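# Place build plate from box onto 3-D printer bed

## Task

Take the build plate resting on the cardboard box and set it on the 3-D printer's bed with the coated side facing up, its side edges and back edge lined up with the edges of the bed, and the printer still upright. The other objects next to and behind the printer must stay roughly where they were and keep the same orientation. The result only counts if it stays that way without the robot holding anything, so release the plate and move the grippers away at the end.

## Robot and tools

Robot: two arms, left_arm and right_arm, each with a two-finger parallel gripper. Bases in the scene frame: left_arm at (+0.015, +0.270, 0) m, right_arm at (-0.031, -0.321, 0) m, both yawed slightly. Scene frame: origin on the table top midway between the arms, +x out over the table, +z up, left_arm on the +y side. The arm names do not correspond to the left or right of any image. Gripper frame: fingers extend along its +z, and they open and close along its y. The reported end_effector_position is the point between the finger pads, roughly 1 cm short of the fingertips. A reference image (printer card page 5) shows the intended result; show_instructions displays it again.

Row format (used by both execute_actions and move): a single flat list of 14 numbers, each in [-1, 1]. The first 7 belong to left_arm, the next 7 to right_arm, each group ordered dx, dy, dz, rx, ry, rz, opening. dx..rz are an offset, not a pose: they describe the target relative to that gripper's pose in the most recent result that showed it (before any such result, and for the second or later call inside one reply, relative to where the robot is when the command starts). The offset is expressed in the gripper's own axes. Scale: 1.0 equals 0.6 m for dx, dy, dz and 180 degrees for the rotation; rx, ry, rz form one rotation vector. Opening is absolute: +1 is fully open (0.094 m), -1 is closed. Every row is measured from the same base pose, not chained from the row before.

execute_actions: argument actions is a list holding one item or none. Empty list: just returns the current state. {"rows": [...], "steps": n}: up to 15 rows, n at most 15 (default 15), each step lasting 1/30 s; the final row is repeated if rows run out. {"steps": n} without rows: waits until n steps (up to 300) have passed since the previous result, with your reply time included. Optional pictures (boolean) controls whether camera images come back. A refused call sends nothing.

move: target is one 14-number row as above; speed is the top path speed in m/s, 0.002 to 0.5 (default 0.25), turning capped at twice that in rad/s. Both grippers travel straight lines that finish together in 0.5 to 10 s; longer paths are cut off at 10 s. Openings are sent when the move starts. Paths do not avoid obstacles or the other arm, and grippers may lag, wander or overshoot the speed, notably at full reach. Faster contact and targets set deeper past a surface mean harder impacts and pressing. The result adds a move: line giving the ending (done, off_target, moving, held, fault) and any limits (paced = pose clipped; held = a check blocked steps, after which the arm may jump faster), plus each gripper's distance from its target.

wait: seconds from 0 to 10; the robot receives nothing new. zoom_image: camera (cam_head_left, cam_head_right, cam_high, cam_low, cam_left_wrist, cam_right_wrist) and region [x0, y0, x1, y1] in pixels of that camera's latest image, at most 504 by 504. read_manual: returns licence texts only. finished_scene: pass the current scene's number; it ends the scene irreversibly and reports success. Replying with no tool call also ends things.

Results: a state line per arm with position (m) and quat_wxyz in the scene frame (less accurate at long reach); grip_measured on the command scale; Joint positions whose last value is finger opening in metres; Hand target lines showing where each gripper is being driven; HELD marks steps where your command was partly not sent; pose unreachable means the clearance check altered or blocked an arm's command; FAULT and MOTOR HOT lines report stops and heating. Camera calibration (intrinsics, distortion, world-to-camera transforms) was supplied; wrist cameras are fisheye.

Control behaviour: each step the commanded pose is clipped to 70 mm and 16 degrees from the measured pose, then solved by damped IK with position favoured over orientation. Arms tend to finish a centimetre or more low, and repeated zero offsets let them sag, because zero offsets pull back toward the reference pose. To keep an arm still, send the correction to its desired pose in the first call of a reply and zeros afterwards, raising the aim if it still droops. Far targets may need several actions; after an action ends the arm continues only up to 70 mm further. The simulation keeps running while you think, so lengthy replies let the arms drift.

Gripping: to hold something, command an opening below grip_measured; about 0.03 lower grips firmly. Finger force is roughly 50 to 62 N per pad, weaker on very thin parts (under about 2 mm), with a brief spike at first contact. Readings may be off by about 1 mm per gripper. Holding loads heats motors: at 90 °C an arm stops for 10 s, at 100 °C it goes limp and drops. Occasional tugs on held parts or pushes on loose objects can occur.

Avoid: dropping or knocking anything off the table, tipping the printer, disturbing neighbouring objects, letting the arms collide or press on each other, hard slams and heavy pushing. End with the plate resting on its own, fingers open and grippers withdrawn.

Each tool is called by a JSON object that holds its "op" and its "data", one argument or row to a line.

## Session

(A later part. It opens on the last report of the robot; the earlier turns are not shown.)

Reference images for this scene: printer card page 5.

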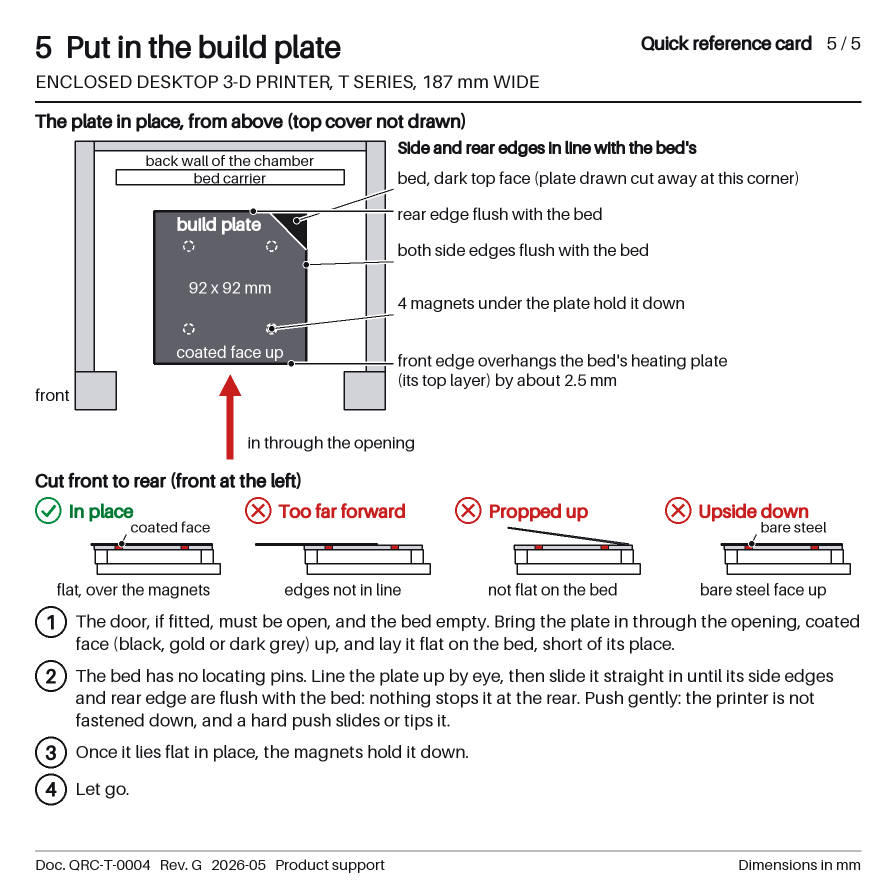

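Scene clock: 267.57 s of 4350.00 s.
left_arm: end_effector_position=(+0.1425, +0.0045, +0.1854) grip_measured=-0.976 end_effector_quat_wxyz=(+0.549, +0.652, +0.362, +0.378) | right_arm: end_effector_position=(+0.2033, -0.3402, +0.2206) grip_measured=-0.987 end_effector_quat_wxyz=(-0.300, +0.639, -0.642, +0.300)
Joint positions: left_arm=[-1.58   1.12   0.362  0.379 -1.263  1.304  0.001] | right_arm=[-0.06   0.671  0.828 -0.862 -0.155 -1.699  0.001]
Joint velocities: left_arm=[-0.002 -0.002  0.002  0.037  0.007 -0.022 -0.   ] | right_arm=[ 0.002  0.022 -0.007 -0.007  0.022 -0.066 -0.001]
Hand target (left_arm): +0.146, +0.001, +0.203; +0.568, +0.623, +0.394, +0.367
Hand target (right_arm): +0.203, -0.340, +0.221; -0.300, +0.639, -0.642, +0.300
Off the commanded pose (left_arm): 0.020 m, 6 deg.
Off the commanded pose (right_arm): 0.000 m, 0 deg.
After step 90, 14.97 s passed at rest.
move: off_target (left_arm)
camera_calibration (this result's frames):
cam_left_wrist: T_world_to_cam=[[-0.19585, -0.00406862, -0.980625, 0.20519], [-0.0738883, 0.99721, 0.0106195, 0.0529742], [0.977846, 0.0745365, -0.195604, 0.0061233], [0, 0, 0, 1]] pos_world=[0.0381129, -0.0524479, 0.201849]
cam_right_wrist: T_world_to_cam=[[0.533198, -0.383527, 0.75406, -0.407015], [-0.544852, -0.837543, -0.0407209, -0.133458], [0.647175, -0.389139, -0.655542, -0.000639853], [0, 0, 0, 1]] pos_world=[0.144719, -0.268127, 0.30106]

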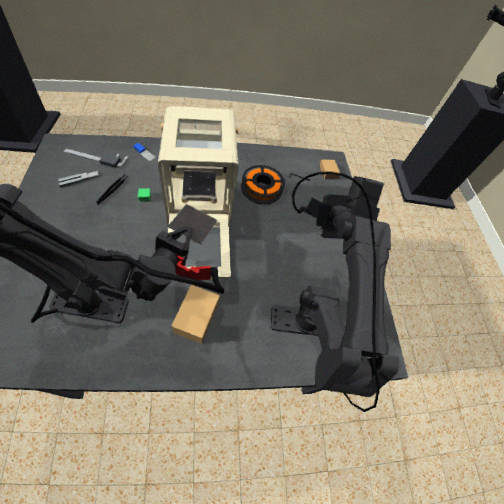

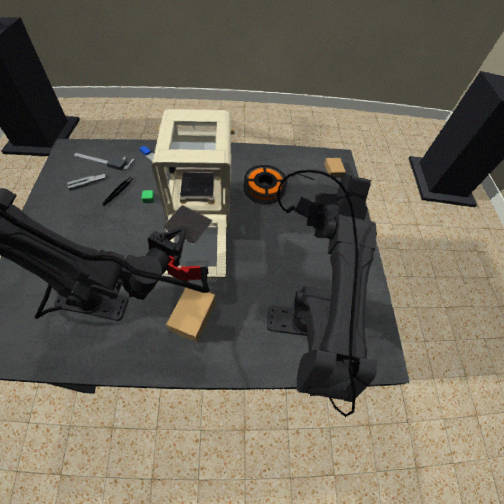

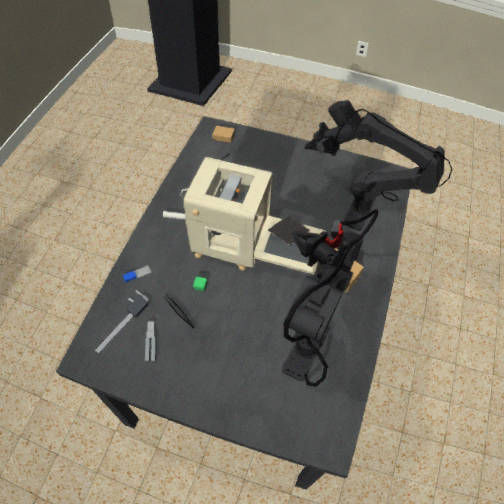

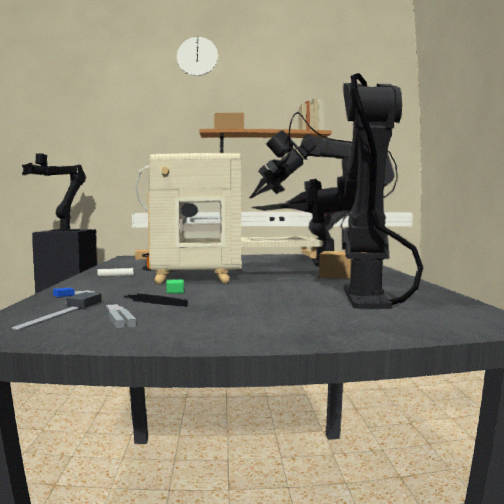

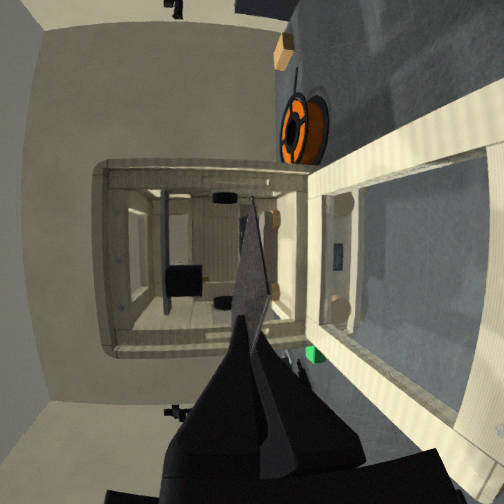

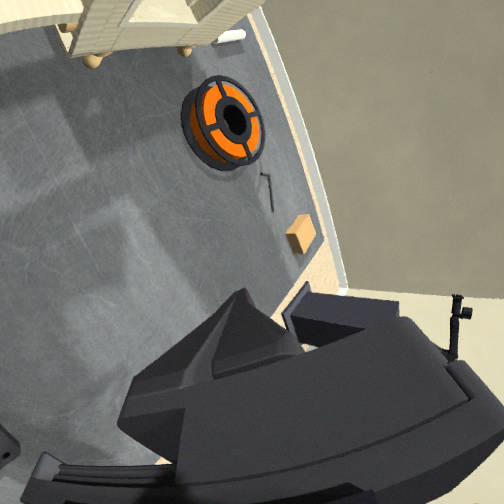

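{"op": "move", "data": {
  "target": [0.017,0.037,0.123,-0.0075,0.0965,-0.0676,-1,0,0,0,0,0,0,-1],
  "speed": 0.05
}}

{"op": "zoom_image", "data": {
  "camera": "cam_head_left",
  "region": [140, 150, 260, 260]
}}

Scene clock: 277.30 s of 4350.00 s.
left_arm: end_effector_position=(+0.2093, -0.0190, +0.1870) grip_measured=-0.976 end_effector_quat_wxyz=(+0.519, +0.568, +0.481, +0.420) | right_arm: end_effector_position=(+0.2033, -0.3402, +0.2206) grip_measured=-0.987 end_effector_quat_wxyz=(-0.300, +0.639, -0.642, +0.300)
Joint positions: left_arm=[-1.334  1.445  0.584  0.462 -1.29   1.163  0.001] | right_arm=[-0.06   0.671  0.828 -0.862 -0.155 -1.699  0.001]
Joint velocities: left_arm=[-0.002 -0.002  0.012 -0.022 -0.007  0.139 -0.002] | right_arm=[ 0.002 -0.012 -0.012 -0.051  0.022  0.022  0.   ]
Hand target (left_arm): +0.214, -0.021, +0.201; +0.532, +0.540, +0.503, +0.416
Hand target (right_arm): +0.203, -0.340, +0.221; -0.300, +0.639, -0.642, +0.300
Off the commanded pose (left_arm): 0.014 m, 4 deg.
Off the commanded pose (right_arm): 0.000 m, 0 deg.
After step 90, 2.77 s passed at rest.
move: off_target (left_arm)
camera_calibration (this result's frames):
cam_left_wrist: T_world_to_cam=[[-0.20335, -0.171928, -0.963893, 0.214947], [-0.353194, 0.931059, -0.0915586, 0.157655], [0.913183, 0.321823, -0.250055, -0.0287003], [0, 0, 0, 1]] pos_world=[0.125601, -0.100595, 0.214444]
cam_right_wrist: T_world_to_cam=[[0.533198, -0.383527, 0.75406, -0.407015], [-0.544852, -0.837543, -0.0407209, -0.133458], [0.647175, -0.389139, -0.655542, -0.000639853], [0, 0, 0, 1]] pos_world=[0.144719, -0.268127, 0.30106]

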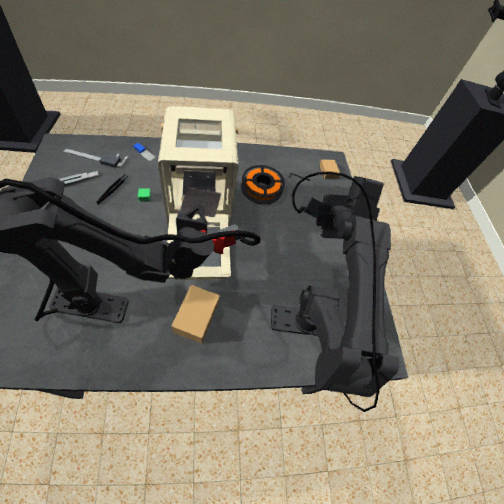

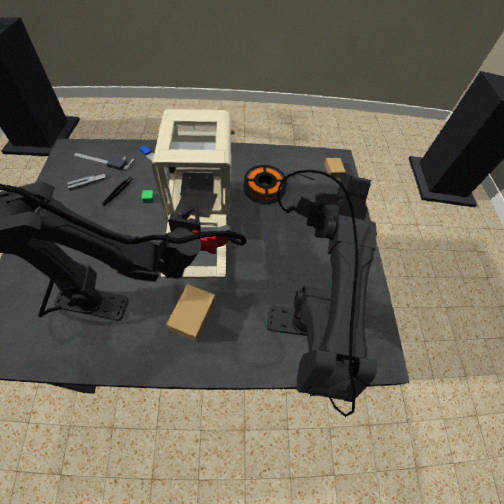

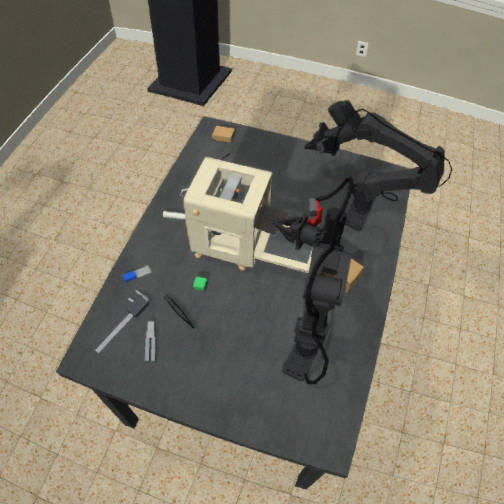

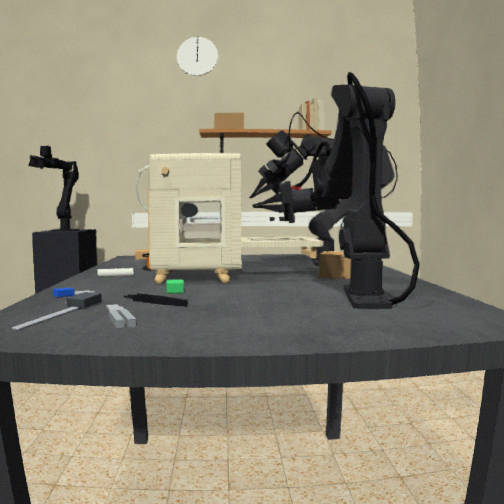

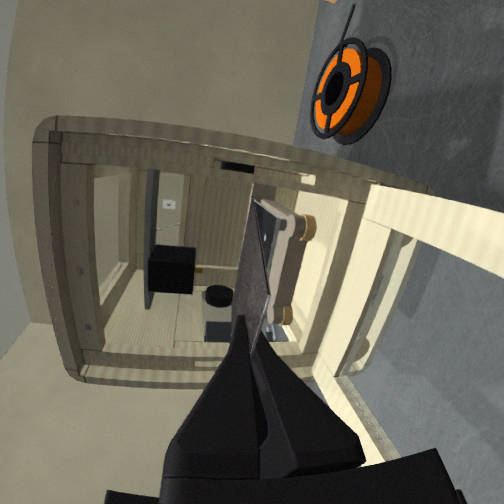

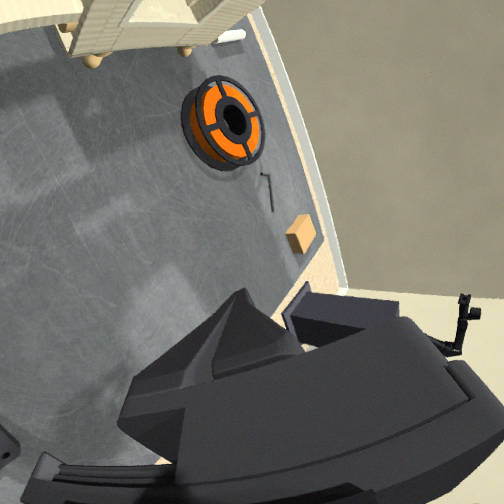

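Region (140, 150, 260, 260) of cam_head_left's 504x504 image, scaled by 4.200, with more detail than that image has; it fills the top 462 rows of this view, and the rest is white.

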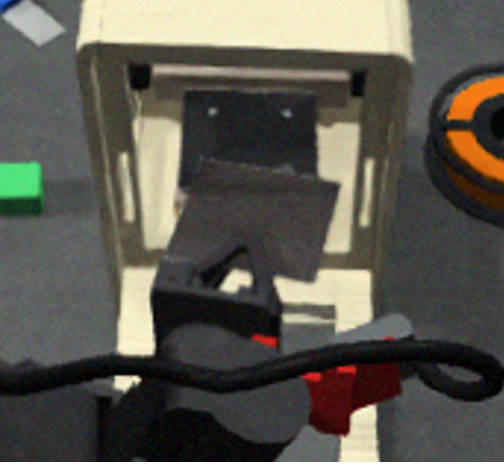

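{"op": "zoom_image", "data": {
  "camera": "cam_left_wrist",
  "region": [190, 170, 350, 350]
}}

Region (190, 170, 350, 350) of cam_left_wrist's 504x504 image, scaled by 2.800, with more detail than that image has.

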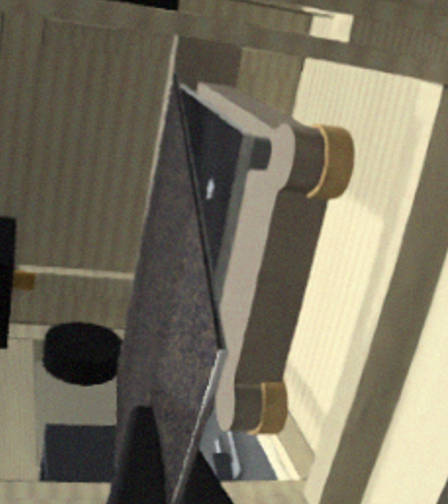

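{"op": "move", "data": {
  "target": [0.011,0.012,0.095,0,0.0733,-0.021,-1,0,0,0,0,0,0,-1],
  "speed": 0.04
}}

{"op": "zoom_image", "data": {
  "camera": "cam_head_left",
  "region": [140, 150, 260, 260]
}}

Scene clock: 289.13 s of 4350.00 s.
left_arm: end_effector_position=(+0.2613, -0.0214, +0.1738) grip_measured=-0.976 end_effector_quat_wxyz=(+0.460, +0.531, +0.537, +0.466) | right_arm: end_effector_position=(+0.2033, -0.3402, +0.2206) grip_measured=-0.987 end_effector_quat_wxyz=(-0.300, +0.639, -0.642, +0.300)
Joint positions: left_arm=[-1.178  1.631  0.783  0.261 -1.311  0.999  0.001] | right_arm=[-0.06   0.671  0.828 -0.862 -0.155 -1.699  0.001]
Joint velocities: left_arm=[-0.017  0.002 -0.012 -0.081 -0.007 -0.051 -0.001] | right_arm=[-0.002  0.007  0.007 -0.022 -0.007 -0.11  -0.001]
Hand target (left_arm): +0.267, -0.022, +0.188; +0.474, +0.500, +0.556, +0.465
Hand target (right_arm): +0.203, -0.340, +0.221; -0.300, +0.639, -0.642, +0.300
Off the commanded pose (left_arm): 0.015 m, 4 deg.
Off the commanded pose (right_arm): 0.000 m, 0 deg.
After step 90, 5.63 s passed at rest.
move: off_target (left_arm)
camera_calibration (this result's frames):
cam_left_wrist: T_world_to_cam=[[-0.199219, -0.188039, -0.961745, 0.210607], [-0.530159, 0.846073, -0.0556045, 0.215198], [0.824162, 0.4988, -0.268245, -0.0485112], [0, 0, 0, 1]] pos_world=[0.196027, -0.118274, 0.201504]
cam_right_wrist: T_world_to_cam=[[0.533198, -0.383527, 0.75406, -0.407015], [-0.544852, -0.837543, -0.0407209, -0.133458], [0.647175, -0.389139, -0.655542, -0.000639853], [0, 0, 0, 1]] pos_world=[0.144719, -0.268127, 0.30106]

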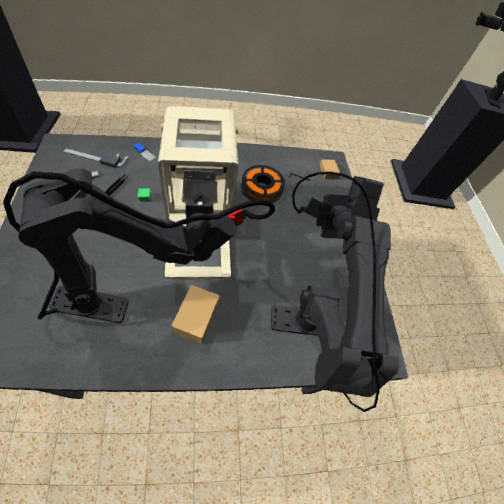

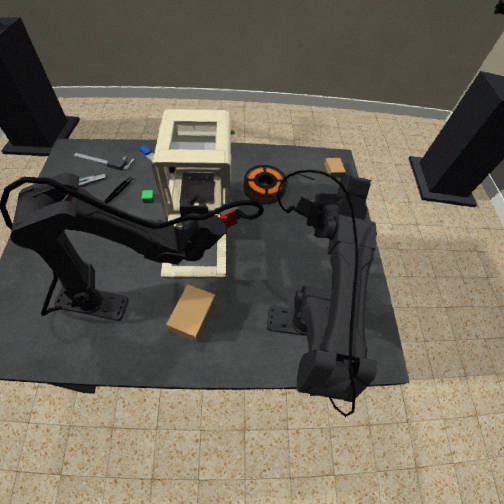

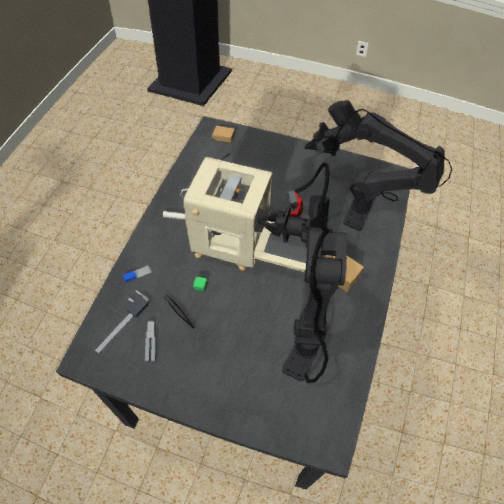

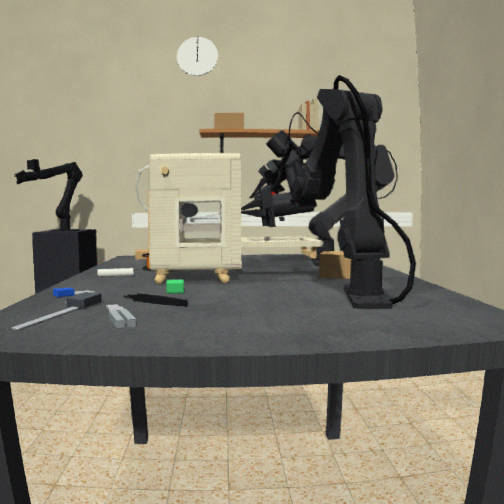

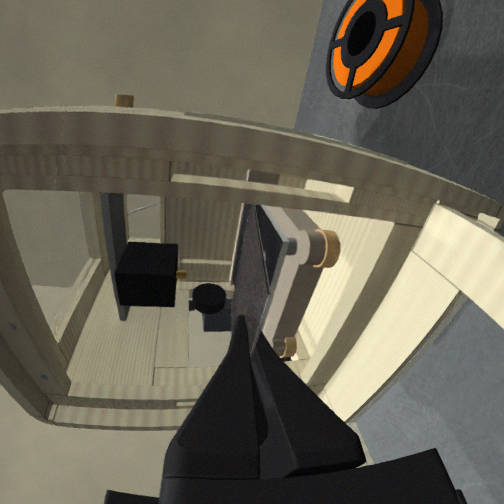

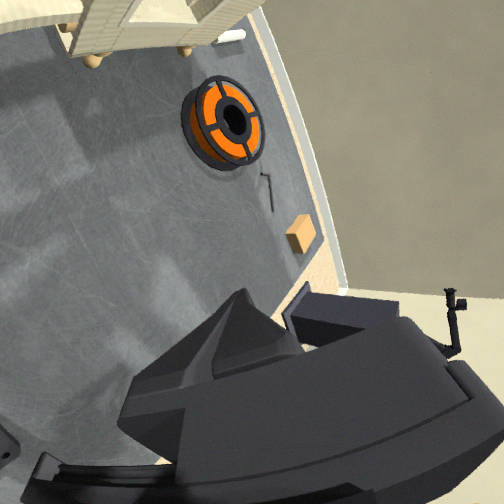

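Region (140, 150, 260, 260) of cam_head_left's 504x504 image, scaled by 4.200, with more detail than that image has; it fills the top 462 rows of this view, and the rest is white.

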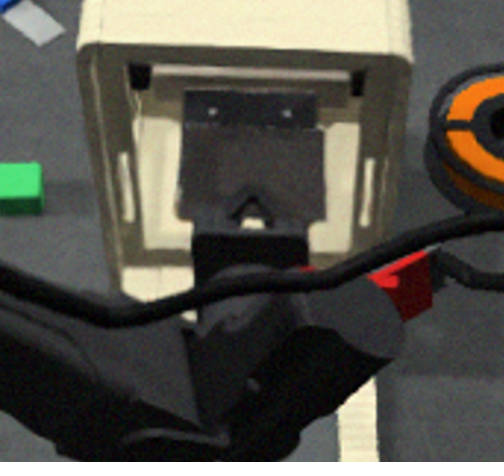

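{"op": "move", "data": {
  "target": [-0.001,0.0173,0.0273,-0.008,0.01,-0.021,-1,0,0,0,0,0,0,-1],
  "speed": 0.02
}}

{"op": "zoom_image", "data": {
  "camera": "cam_head_left",
  "region": [160, 155, 240, 225]
}}

{"op": "zoom_image", "data": {
  "camera": "cam_left_wrist",
  "region": [200, 180, 360, 360]
}}

Scene clock: 300.57 s of 4350.00 s.
left_arm: end_effector_position=(+0.2738, -0.0201, +0.1726) grip_measured=-0.976 end_effector_quat_wxyz=(+0.461, +0.520, +0.545, +0.469) | right_arm: end_effector_position=(+0.2033, -0.3402, +0.2206) grip_measured=-0.987 end_effector_quat_wxyz=(-0.300, +0.639, -0.642, +0.300)
Joint positions: left_arm=[-1.141  1.659  0.784  0.346 -1.301  1.043  0.001] | right_arm=[-0.06   0.671  0.828 -0.862 -0.155 -1.699  0.001]
Joint velocities: left_arm=[-0.017 -0.002  0.012  0.007 -0.007  0.007 -0.   ] | right_arm=[-0.012 -0.007  0.012 -0.037 -0.051 -0.066  0.   ]
Hand target (left_arm): +0.279, -0.021, +0.182; +0.473, +0.500, +0.556, +0.465
Hand target (right_arm): +0.203, -0.340, +0.221; -0.300, +0.639, -0.642, +0.300
Off the commanded pose (left_arm): 0.011 m, 3 deg.
Off the commanded pose (right_arm): 0.000 m, 0 deg.
After step 90, 6.23 s passed at rest.
move: off_target (left_arm)
camera_calibration (this result's frames):
cam_left_wrist: T_world_to_cam=[[-0.186829, -0.206351, -0.960476, 0.208146], [-0.548907, 0.832764, -0.072141, 0.228384], [0.814737, 0.513734, -0.268852, -0.0567561], [0, 0, 0, 1]] pos_world=[0.210491, -0.118081, 0.201137]
cam_right_wrist: T_world_to_cam=[[0.533198, -0.383527, 0.75406, -0.407015], [-0.544852, -0.837543, -0.0407209, -0.133458], [0.647175, -0.389139, -0.655542, -0.000639853], [0, 0, 0, 1]] pos_world=[0.144719, -0.268127, 0.30106]

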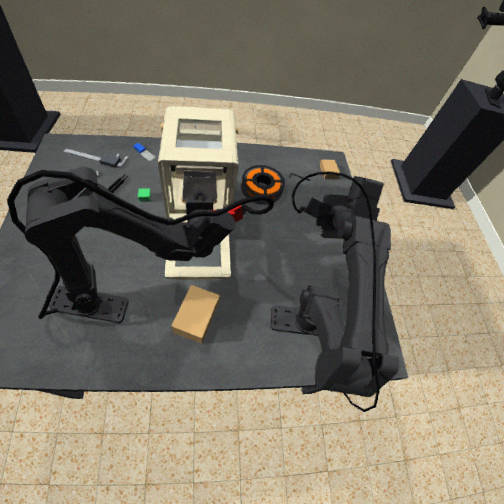

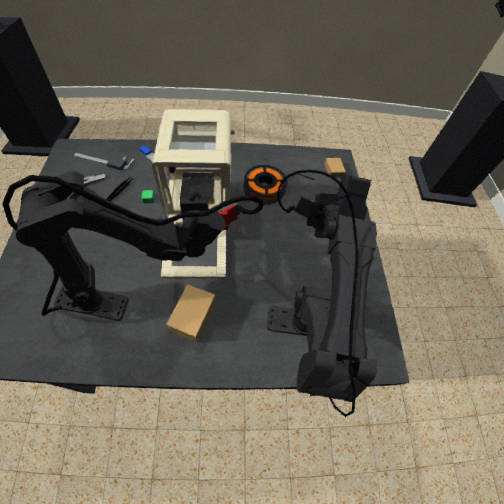

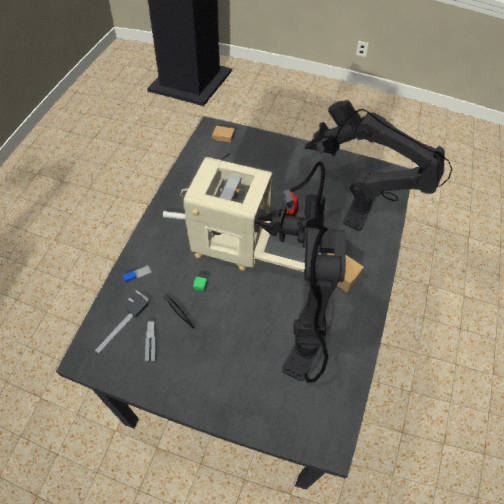

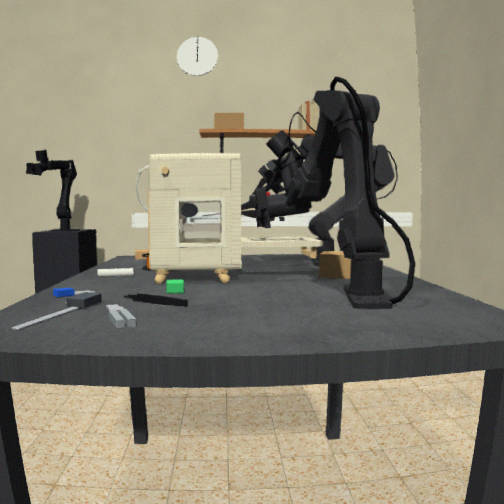

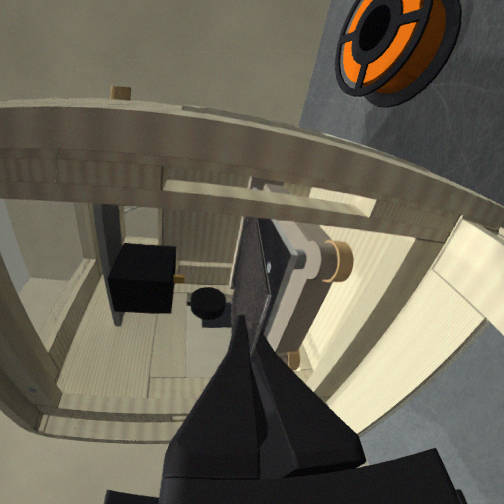

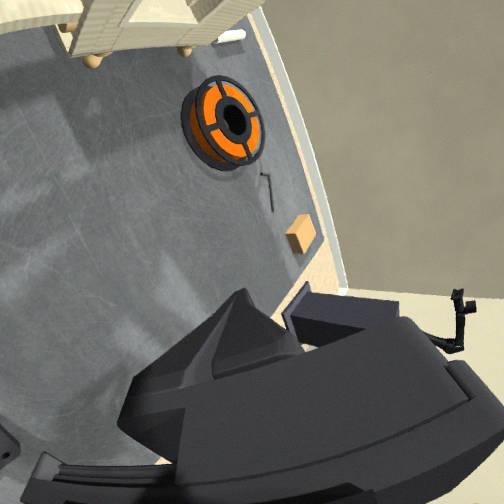

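Region (160, 155, 240, 225) of cam_head_left's 504x504 image, scaled by 6.300, with more detail than that image has; it fills the top 441 rows of this view, and the rest is white.

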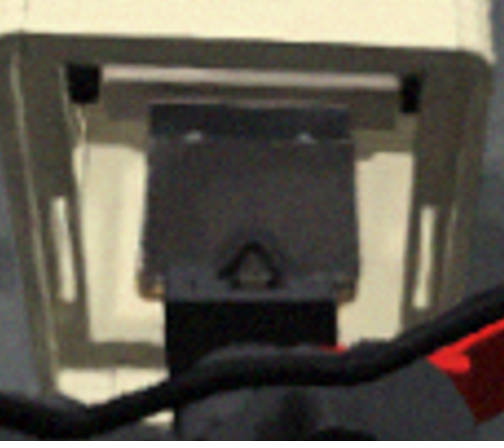

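Region (200, 180, 360, 360) of cam_left_wrist's 504x504 image, scaled by 2.800, with more detail than that image has.

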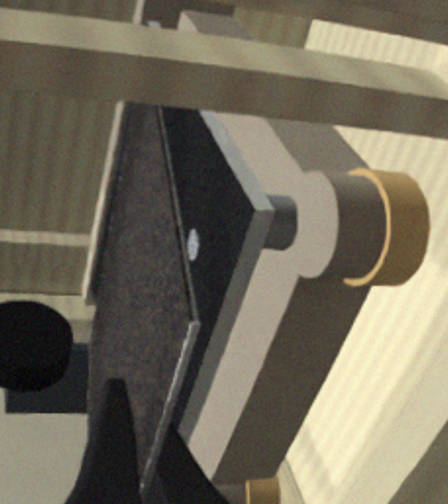

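{"op": "move", "data": {
  "target": [-0.001,-0.0075,0.007,-0.022,0.004,-0.015,-1,0,0,0,0,0,0,-1],
  "speed": 0.015
}}

{"op": "zoom_image", "data": {
  "camera": "cam_left_wrist",
  "region": [200, 180, 360, 360]
}}

{"op": "zoom_image", "data": {
  "camera": "cam_low",
  "region": [170, 170, 330, 270]
}}

Scene clock: 307.70 s of 4350.00 s.
left_arm: end_effector_position=(+0.2763, -0.0260, +0.1659) grip_measured=-0.976 end_effector_quat_wxyz=(+0.481, +0.501, +0.537, +0.478) | right_arm: end_effector_position=(+0.2033, -0.3402, +0.2206) grip_measured=-0.987 end_effector_quat_wxyz=(-0.300, +0.639, -0.642, +0.300)
Joint positions: left_arm=[-1.141  1.743  0.732  0.681 -1.322  1.212  0.001] | right_arm=[-0.06   0.671  0.828 -0.862 -0.155 -1.699  0.001]
Joint velocities: left_arm=[-0.017  0.017 -0.017  0.051  0.11   0.139  0.001] | right_arm=[-0.002  0.002 -0.002 -0.007 -0.037  0.022 -0.001]
Hand target (left_arm): +0.278, -0.021, +0.168; +0.485, +0.488, +0.544, +0.480
Hand target (right_arm): +0.203, -0.340, +0.221; -0.300, +0.639, -0.642, +0.300
Off the commanded pose (left_arm): 0.006 m, 2 deg.
Off the commanded pose (right_arm): 0.000 m, 0 deg.
After step 90, 1.13 s passed at rest.
move: done
camera_calibration (this result's frames):
cam_left_wrist: T_world_to_cam=[[-0.133265, -0.227158, -0.964697, 0.186363], [-0.544108, 0.830338, -0.120356, 0.240764], [0.828364, 0.50886, -0.234254, -0.0672836], [0, 0, 0, 1]] pos_world=[0.211573, -0.123343, 0.192999]
cam_right_wrist: T_world_to_cam=[[0.533198, -0.383527, 0.75406, -0.407015], [-0.544852, -0.837543, -0.0407209, -0.133458], [0.647175, -0.389139, -0.655542, -0.000639853], [0, 0, 0, 1]] pos_world=[0.144719, -0.268127, 0.30106]

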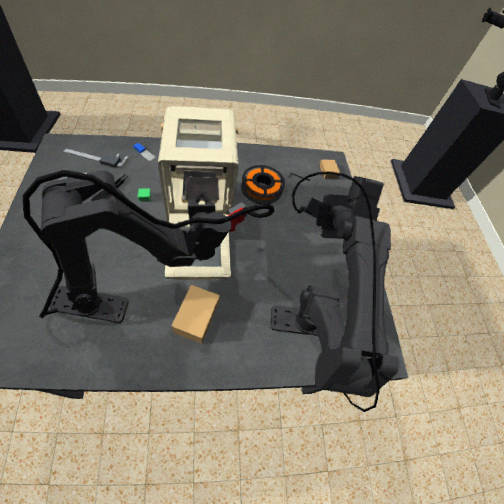

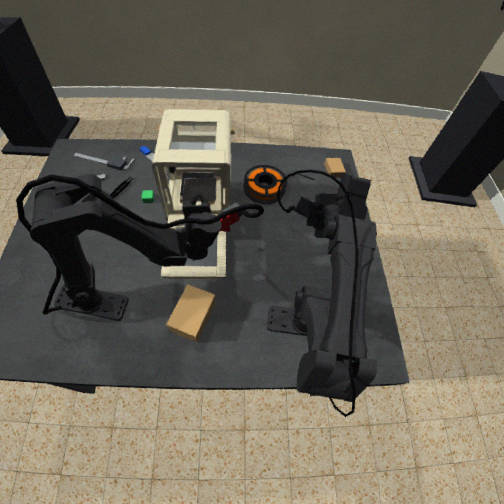

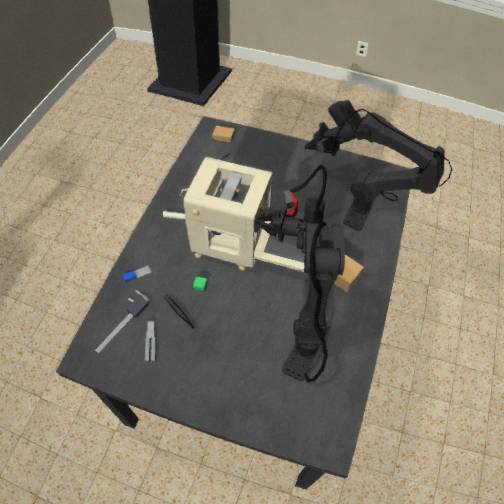

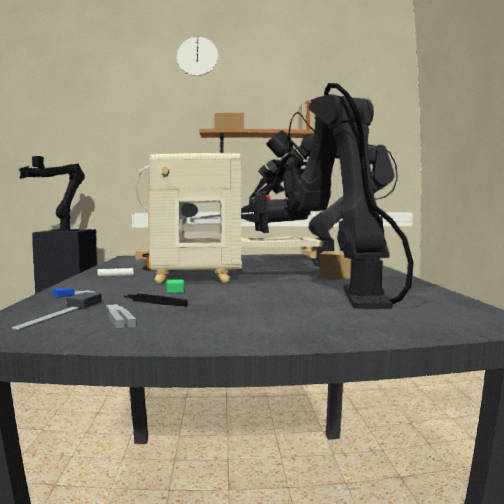

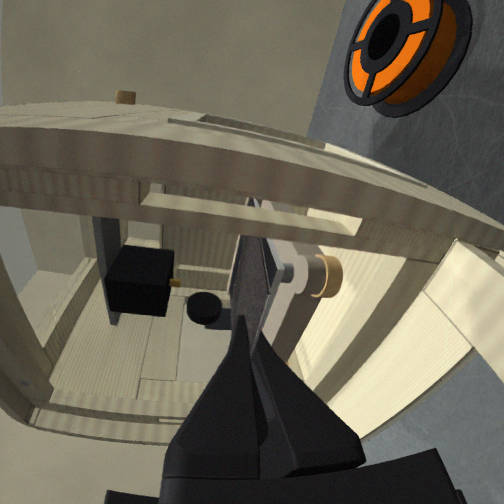

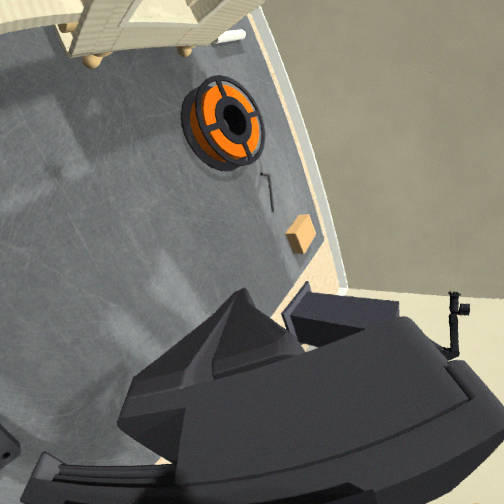

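Region (200, 180, 360, 360) of cam_left_wrist's 504x504 image, scaled by 2.800, with more detail than that image has.

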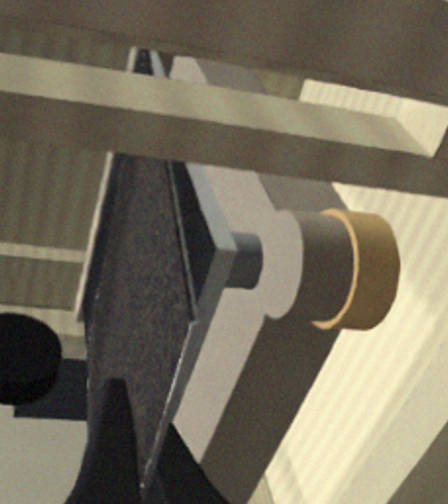

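Region (170, 170, 330, 270) of cam_low's 504x504 image, scaled by 3.150, with more detail than that image has; it fills the top 315 rows of this view, and the rest is white.

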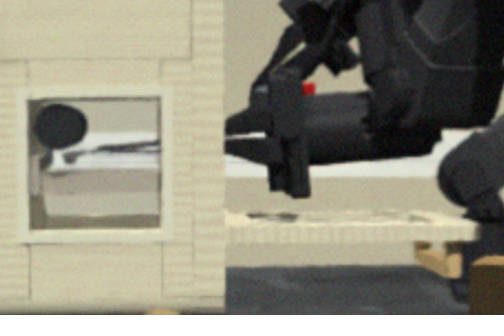

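{"op": "execute_actions", "data": {
  "actions": []
}}

Scene clock: 317.40 s of 4350.00 s.
left_arm: end_effector_position=(+0.2764, -0.0262, +0.1664) grip_measured=-0.976 end_effector_quat_wxyz=(+0.483, +0.500, +0.537, +0.478) | right_arm: end_effector_position=(+0.2033, -0.3402, +0.2206) grip_measured=-0.987 end_effector_quat_wxyz=(-0.300, +0.639, -0.642, +0.300)
Joint positions: left_arm=[-1.141  1.744  0.731  0.691 -1.322  1.217  0.001] | right_arm=[-0.06   0.671  0.828 -0.862 -0.155 -1.699  0.001]
Joint velocities: left_arm=[-0.002 -0.012 -0.002 -0.007 -0.022 -0.095  0.   ] | right_arm=[ 0.007  0.012  0.007  0.007  0.007 -0.051  0.   ]
Hand target (left_arm): +0.278, -0.021, +0.168; +0.485, +0.488, +0.544, +0.480
Hand target (right_arm): +0.203, -0.340, +0.221; -0.300, +0.639, -0.642, +0.300
Off the commanded pose (left_arm): 0.006 m, 2 deg.
Off the commanded pose (right_arm): 0.000 m, 0 deg.
Steps of this call (steps 1 to 90: nothing new was sent; then 6.70 s passed at rest). Readings (end_effector_position):
1: left_arm (+0.2764, -0.0261, +0.1660) | right_arm (+0.2033, -0.3402, +0.2206)
2: left_arm (+0.2764, -0.0260, +0.1659) | right_arm (+0.2033, -0.3402, +0.2206)
4: left_arm (+0.2764, -0.0261, +0.1659) | right_arm (+0.2033, -0.3402, +0.2206)
8: left_arm (+0.2764, -0.0261, +0.1662) | right_arm (+0.2033, -0.3402, +0.2206)
90: the state above
camera_calibration (this result's frames):
cam_left_wrist: T_world_to_cam=[[-0.131483, -0.229424, -0.964405, 0.186168], [-0.543521, 0.830273, -0.123414, 0.241407], [0.829034, 0.507948, -0.233863, -0.0673776], [0, 0, 0, 1]] pos_world=[0.211546, -0.123499, 0.193577]
cam_right_wrist: T_world_to_cam=[[0.533198, -0.383527, 0.75406, -0.407015], [-0.544852, -0.837543, -0.0407209, -0.133458], [0.647175, -0.389139, -0.655542, -0.000639853], [0, 0, 0, 1]] pos_world=[0.144719, -0.268127, 0.30106]

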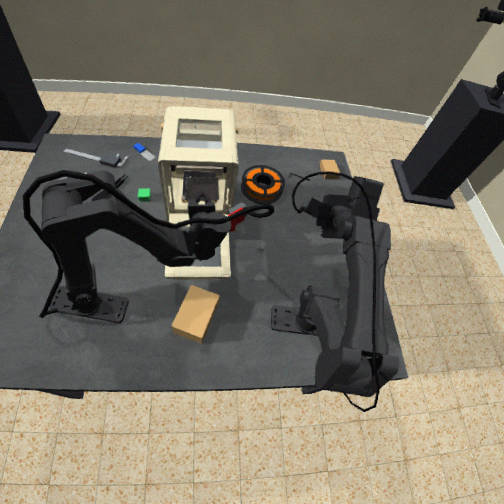

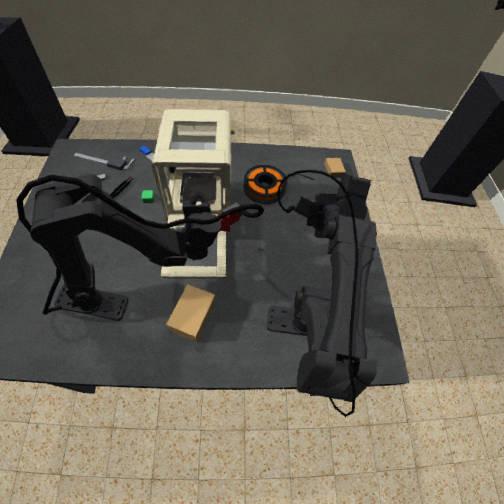

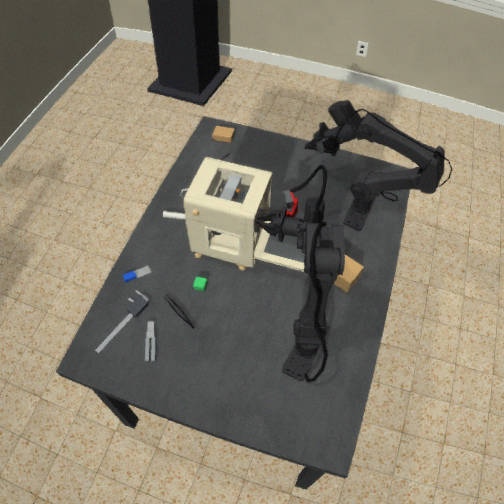

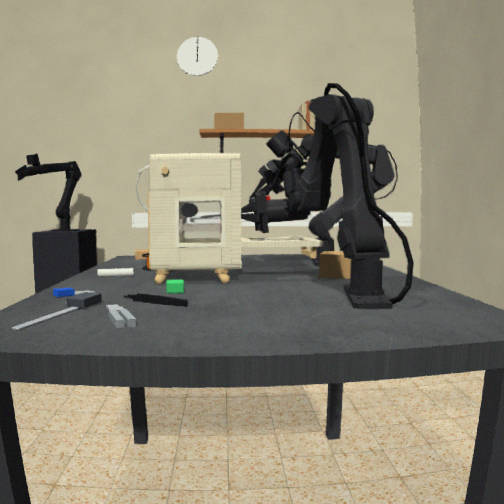

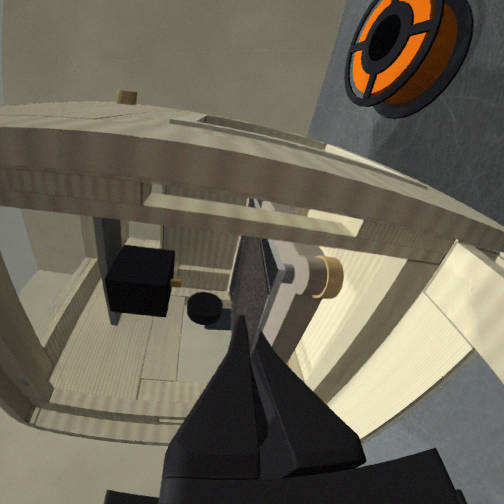

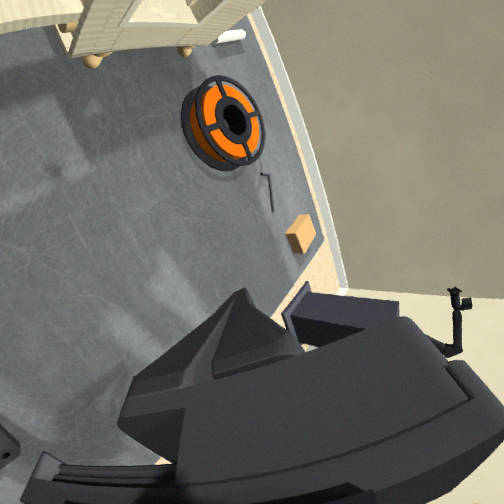

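{"op": "move", "data": {
  "target": [0.016,0.0,0.002,0,0.003,0.008,-1,0,0,0,0,0,0,-1],
  "speed": 0.02
}}

{"op": "zoom_image", "data": {
  "camera": "cam_head_left",
  "region": [160,155,240,225]
}}

Scene clock: 326.03 s of 4350.00 s.
left_arm: end_effector_position=(+0.2760, -0.0252, +0.1636) grip_measured=-0.976 end_effector_quat_wxyz=(+0.474, +0.512, +0.528, +0.484) | right_arm: end_effector_position=(+0.2033, -0.3402, +0.2206) grip_measured=-0.987 end_effector_quat_wxyz=(-0.300, +0.639, -0.642, +0.300)
Joint positions: left_arm=[-1.141  1.744  0.724  0.687 -1.318  1.242  0.001] | right_arm=[-0.06   0.671  0.828 -0.862 -0.155 -1.699  0.001]
Joint velocities: left_arm=[-0.017  0.007 -0.007 -0.022 -0.022 -0.037 -0.001] | right_arm=[-0.002 -0.007 -0.017  0.022 -0.11   0.007  0.   ]
Hand target (left_arm): +0.277, -0.017, +0.166; +0.474, +0.505, +0.533, +0.486
Hand target (right_arm): +0.203, -0.340, +0.221; -0.300, +0.639, -0.642, +0.300
Off the commanded pose (left_arm): 0.009 m, 1 deg.
Off the commanded pose (right_arm): 0.000 m, 0 deg.
After step 90, 4.73 s passed at rest.
move: done
camera_calibration (this result's frames):
cam_left_wrist: T_world_to_cam=[[-0.137418, -0.194384, -0.971252, 0.187321], [-0.539385, 0.837104, -0.0912209, 0.233758], [0.830771, 0.511343, -0.219881, -0.0708402], [0, 0, 0, 1]] pos_world=[0.210679, -0.123044, 0.187683]
cam_right_wrist: T_world_to_cam=[[0.533198, -0.383527, 0.75406, -0.407015], [-0.544852, -0.837543, -0.0407209, -0.133458], [0.647175, -0.389139, -0.655542, -0.000639853], [0, 0, 0, 1]] pos_world=[0.144719, -0.268127, 0.30106]

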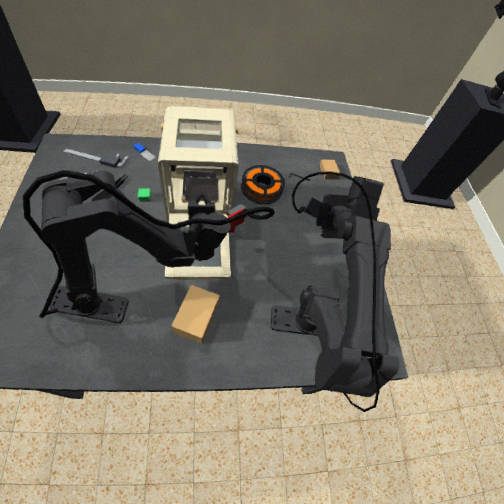

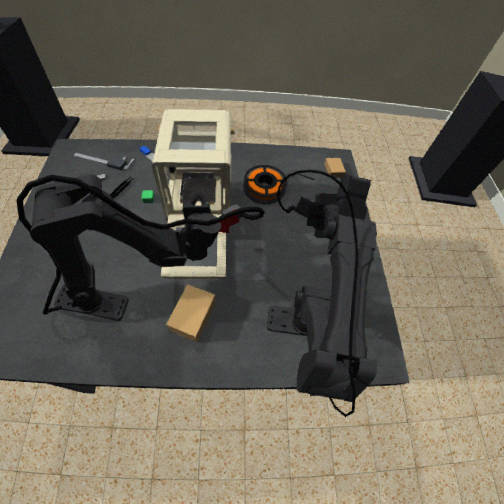

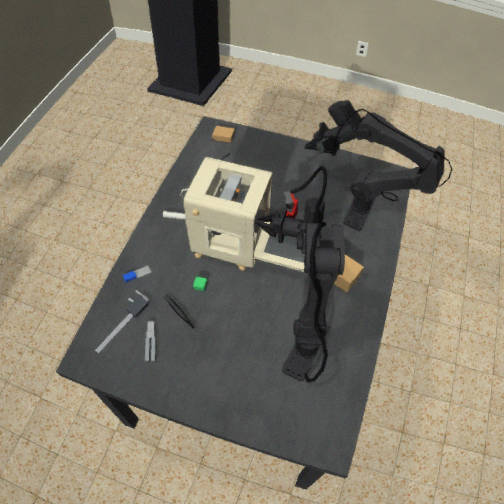

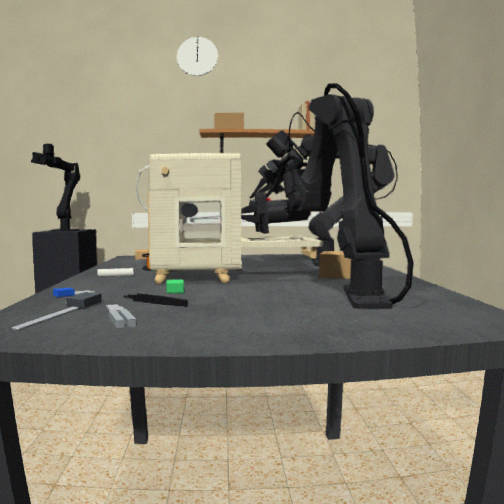

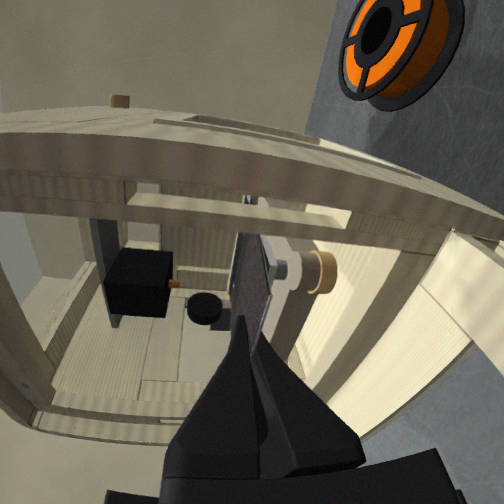

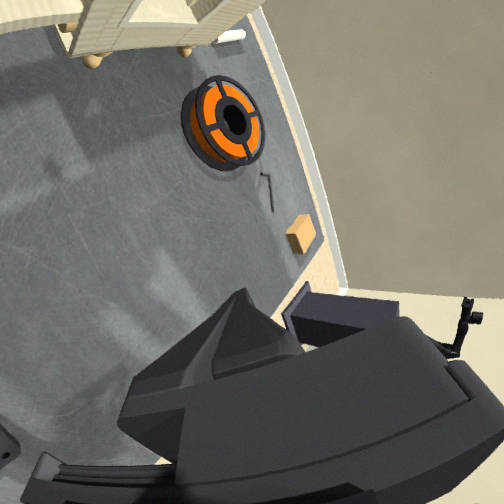

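Region (160, 155, 240, 225) of cam_head_left's 504x504 image, scaled by 6.300, with more detail than that image has; it fills the top 441 rows of this view, and the rest is white.

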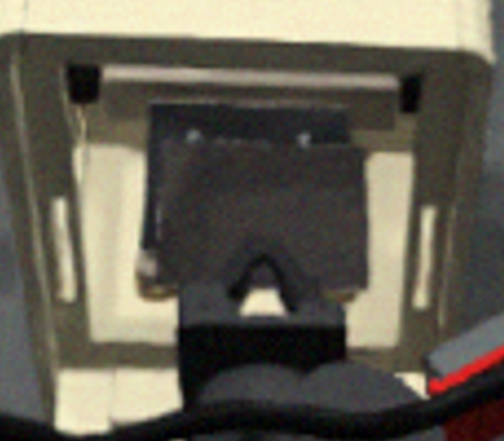

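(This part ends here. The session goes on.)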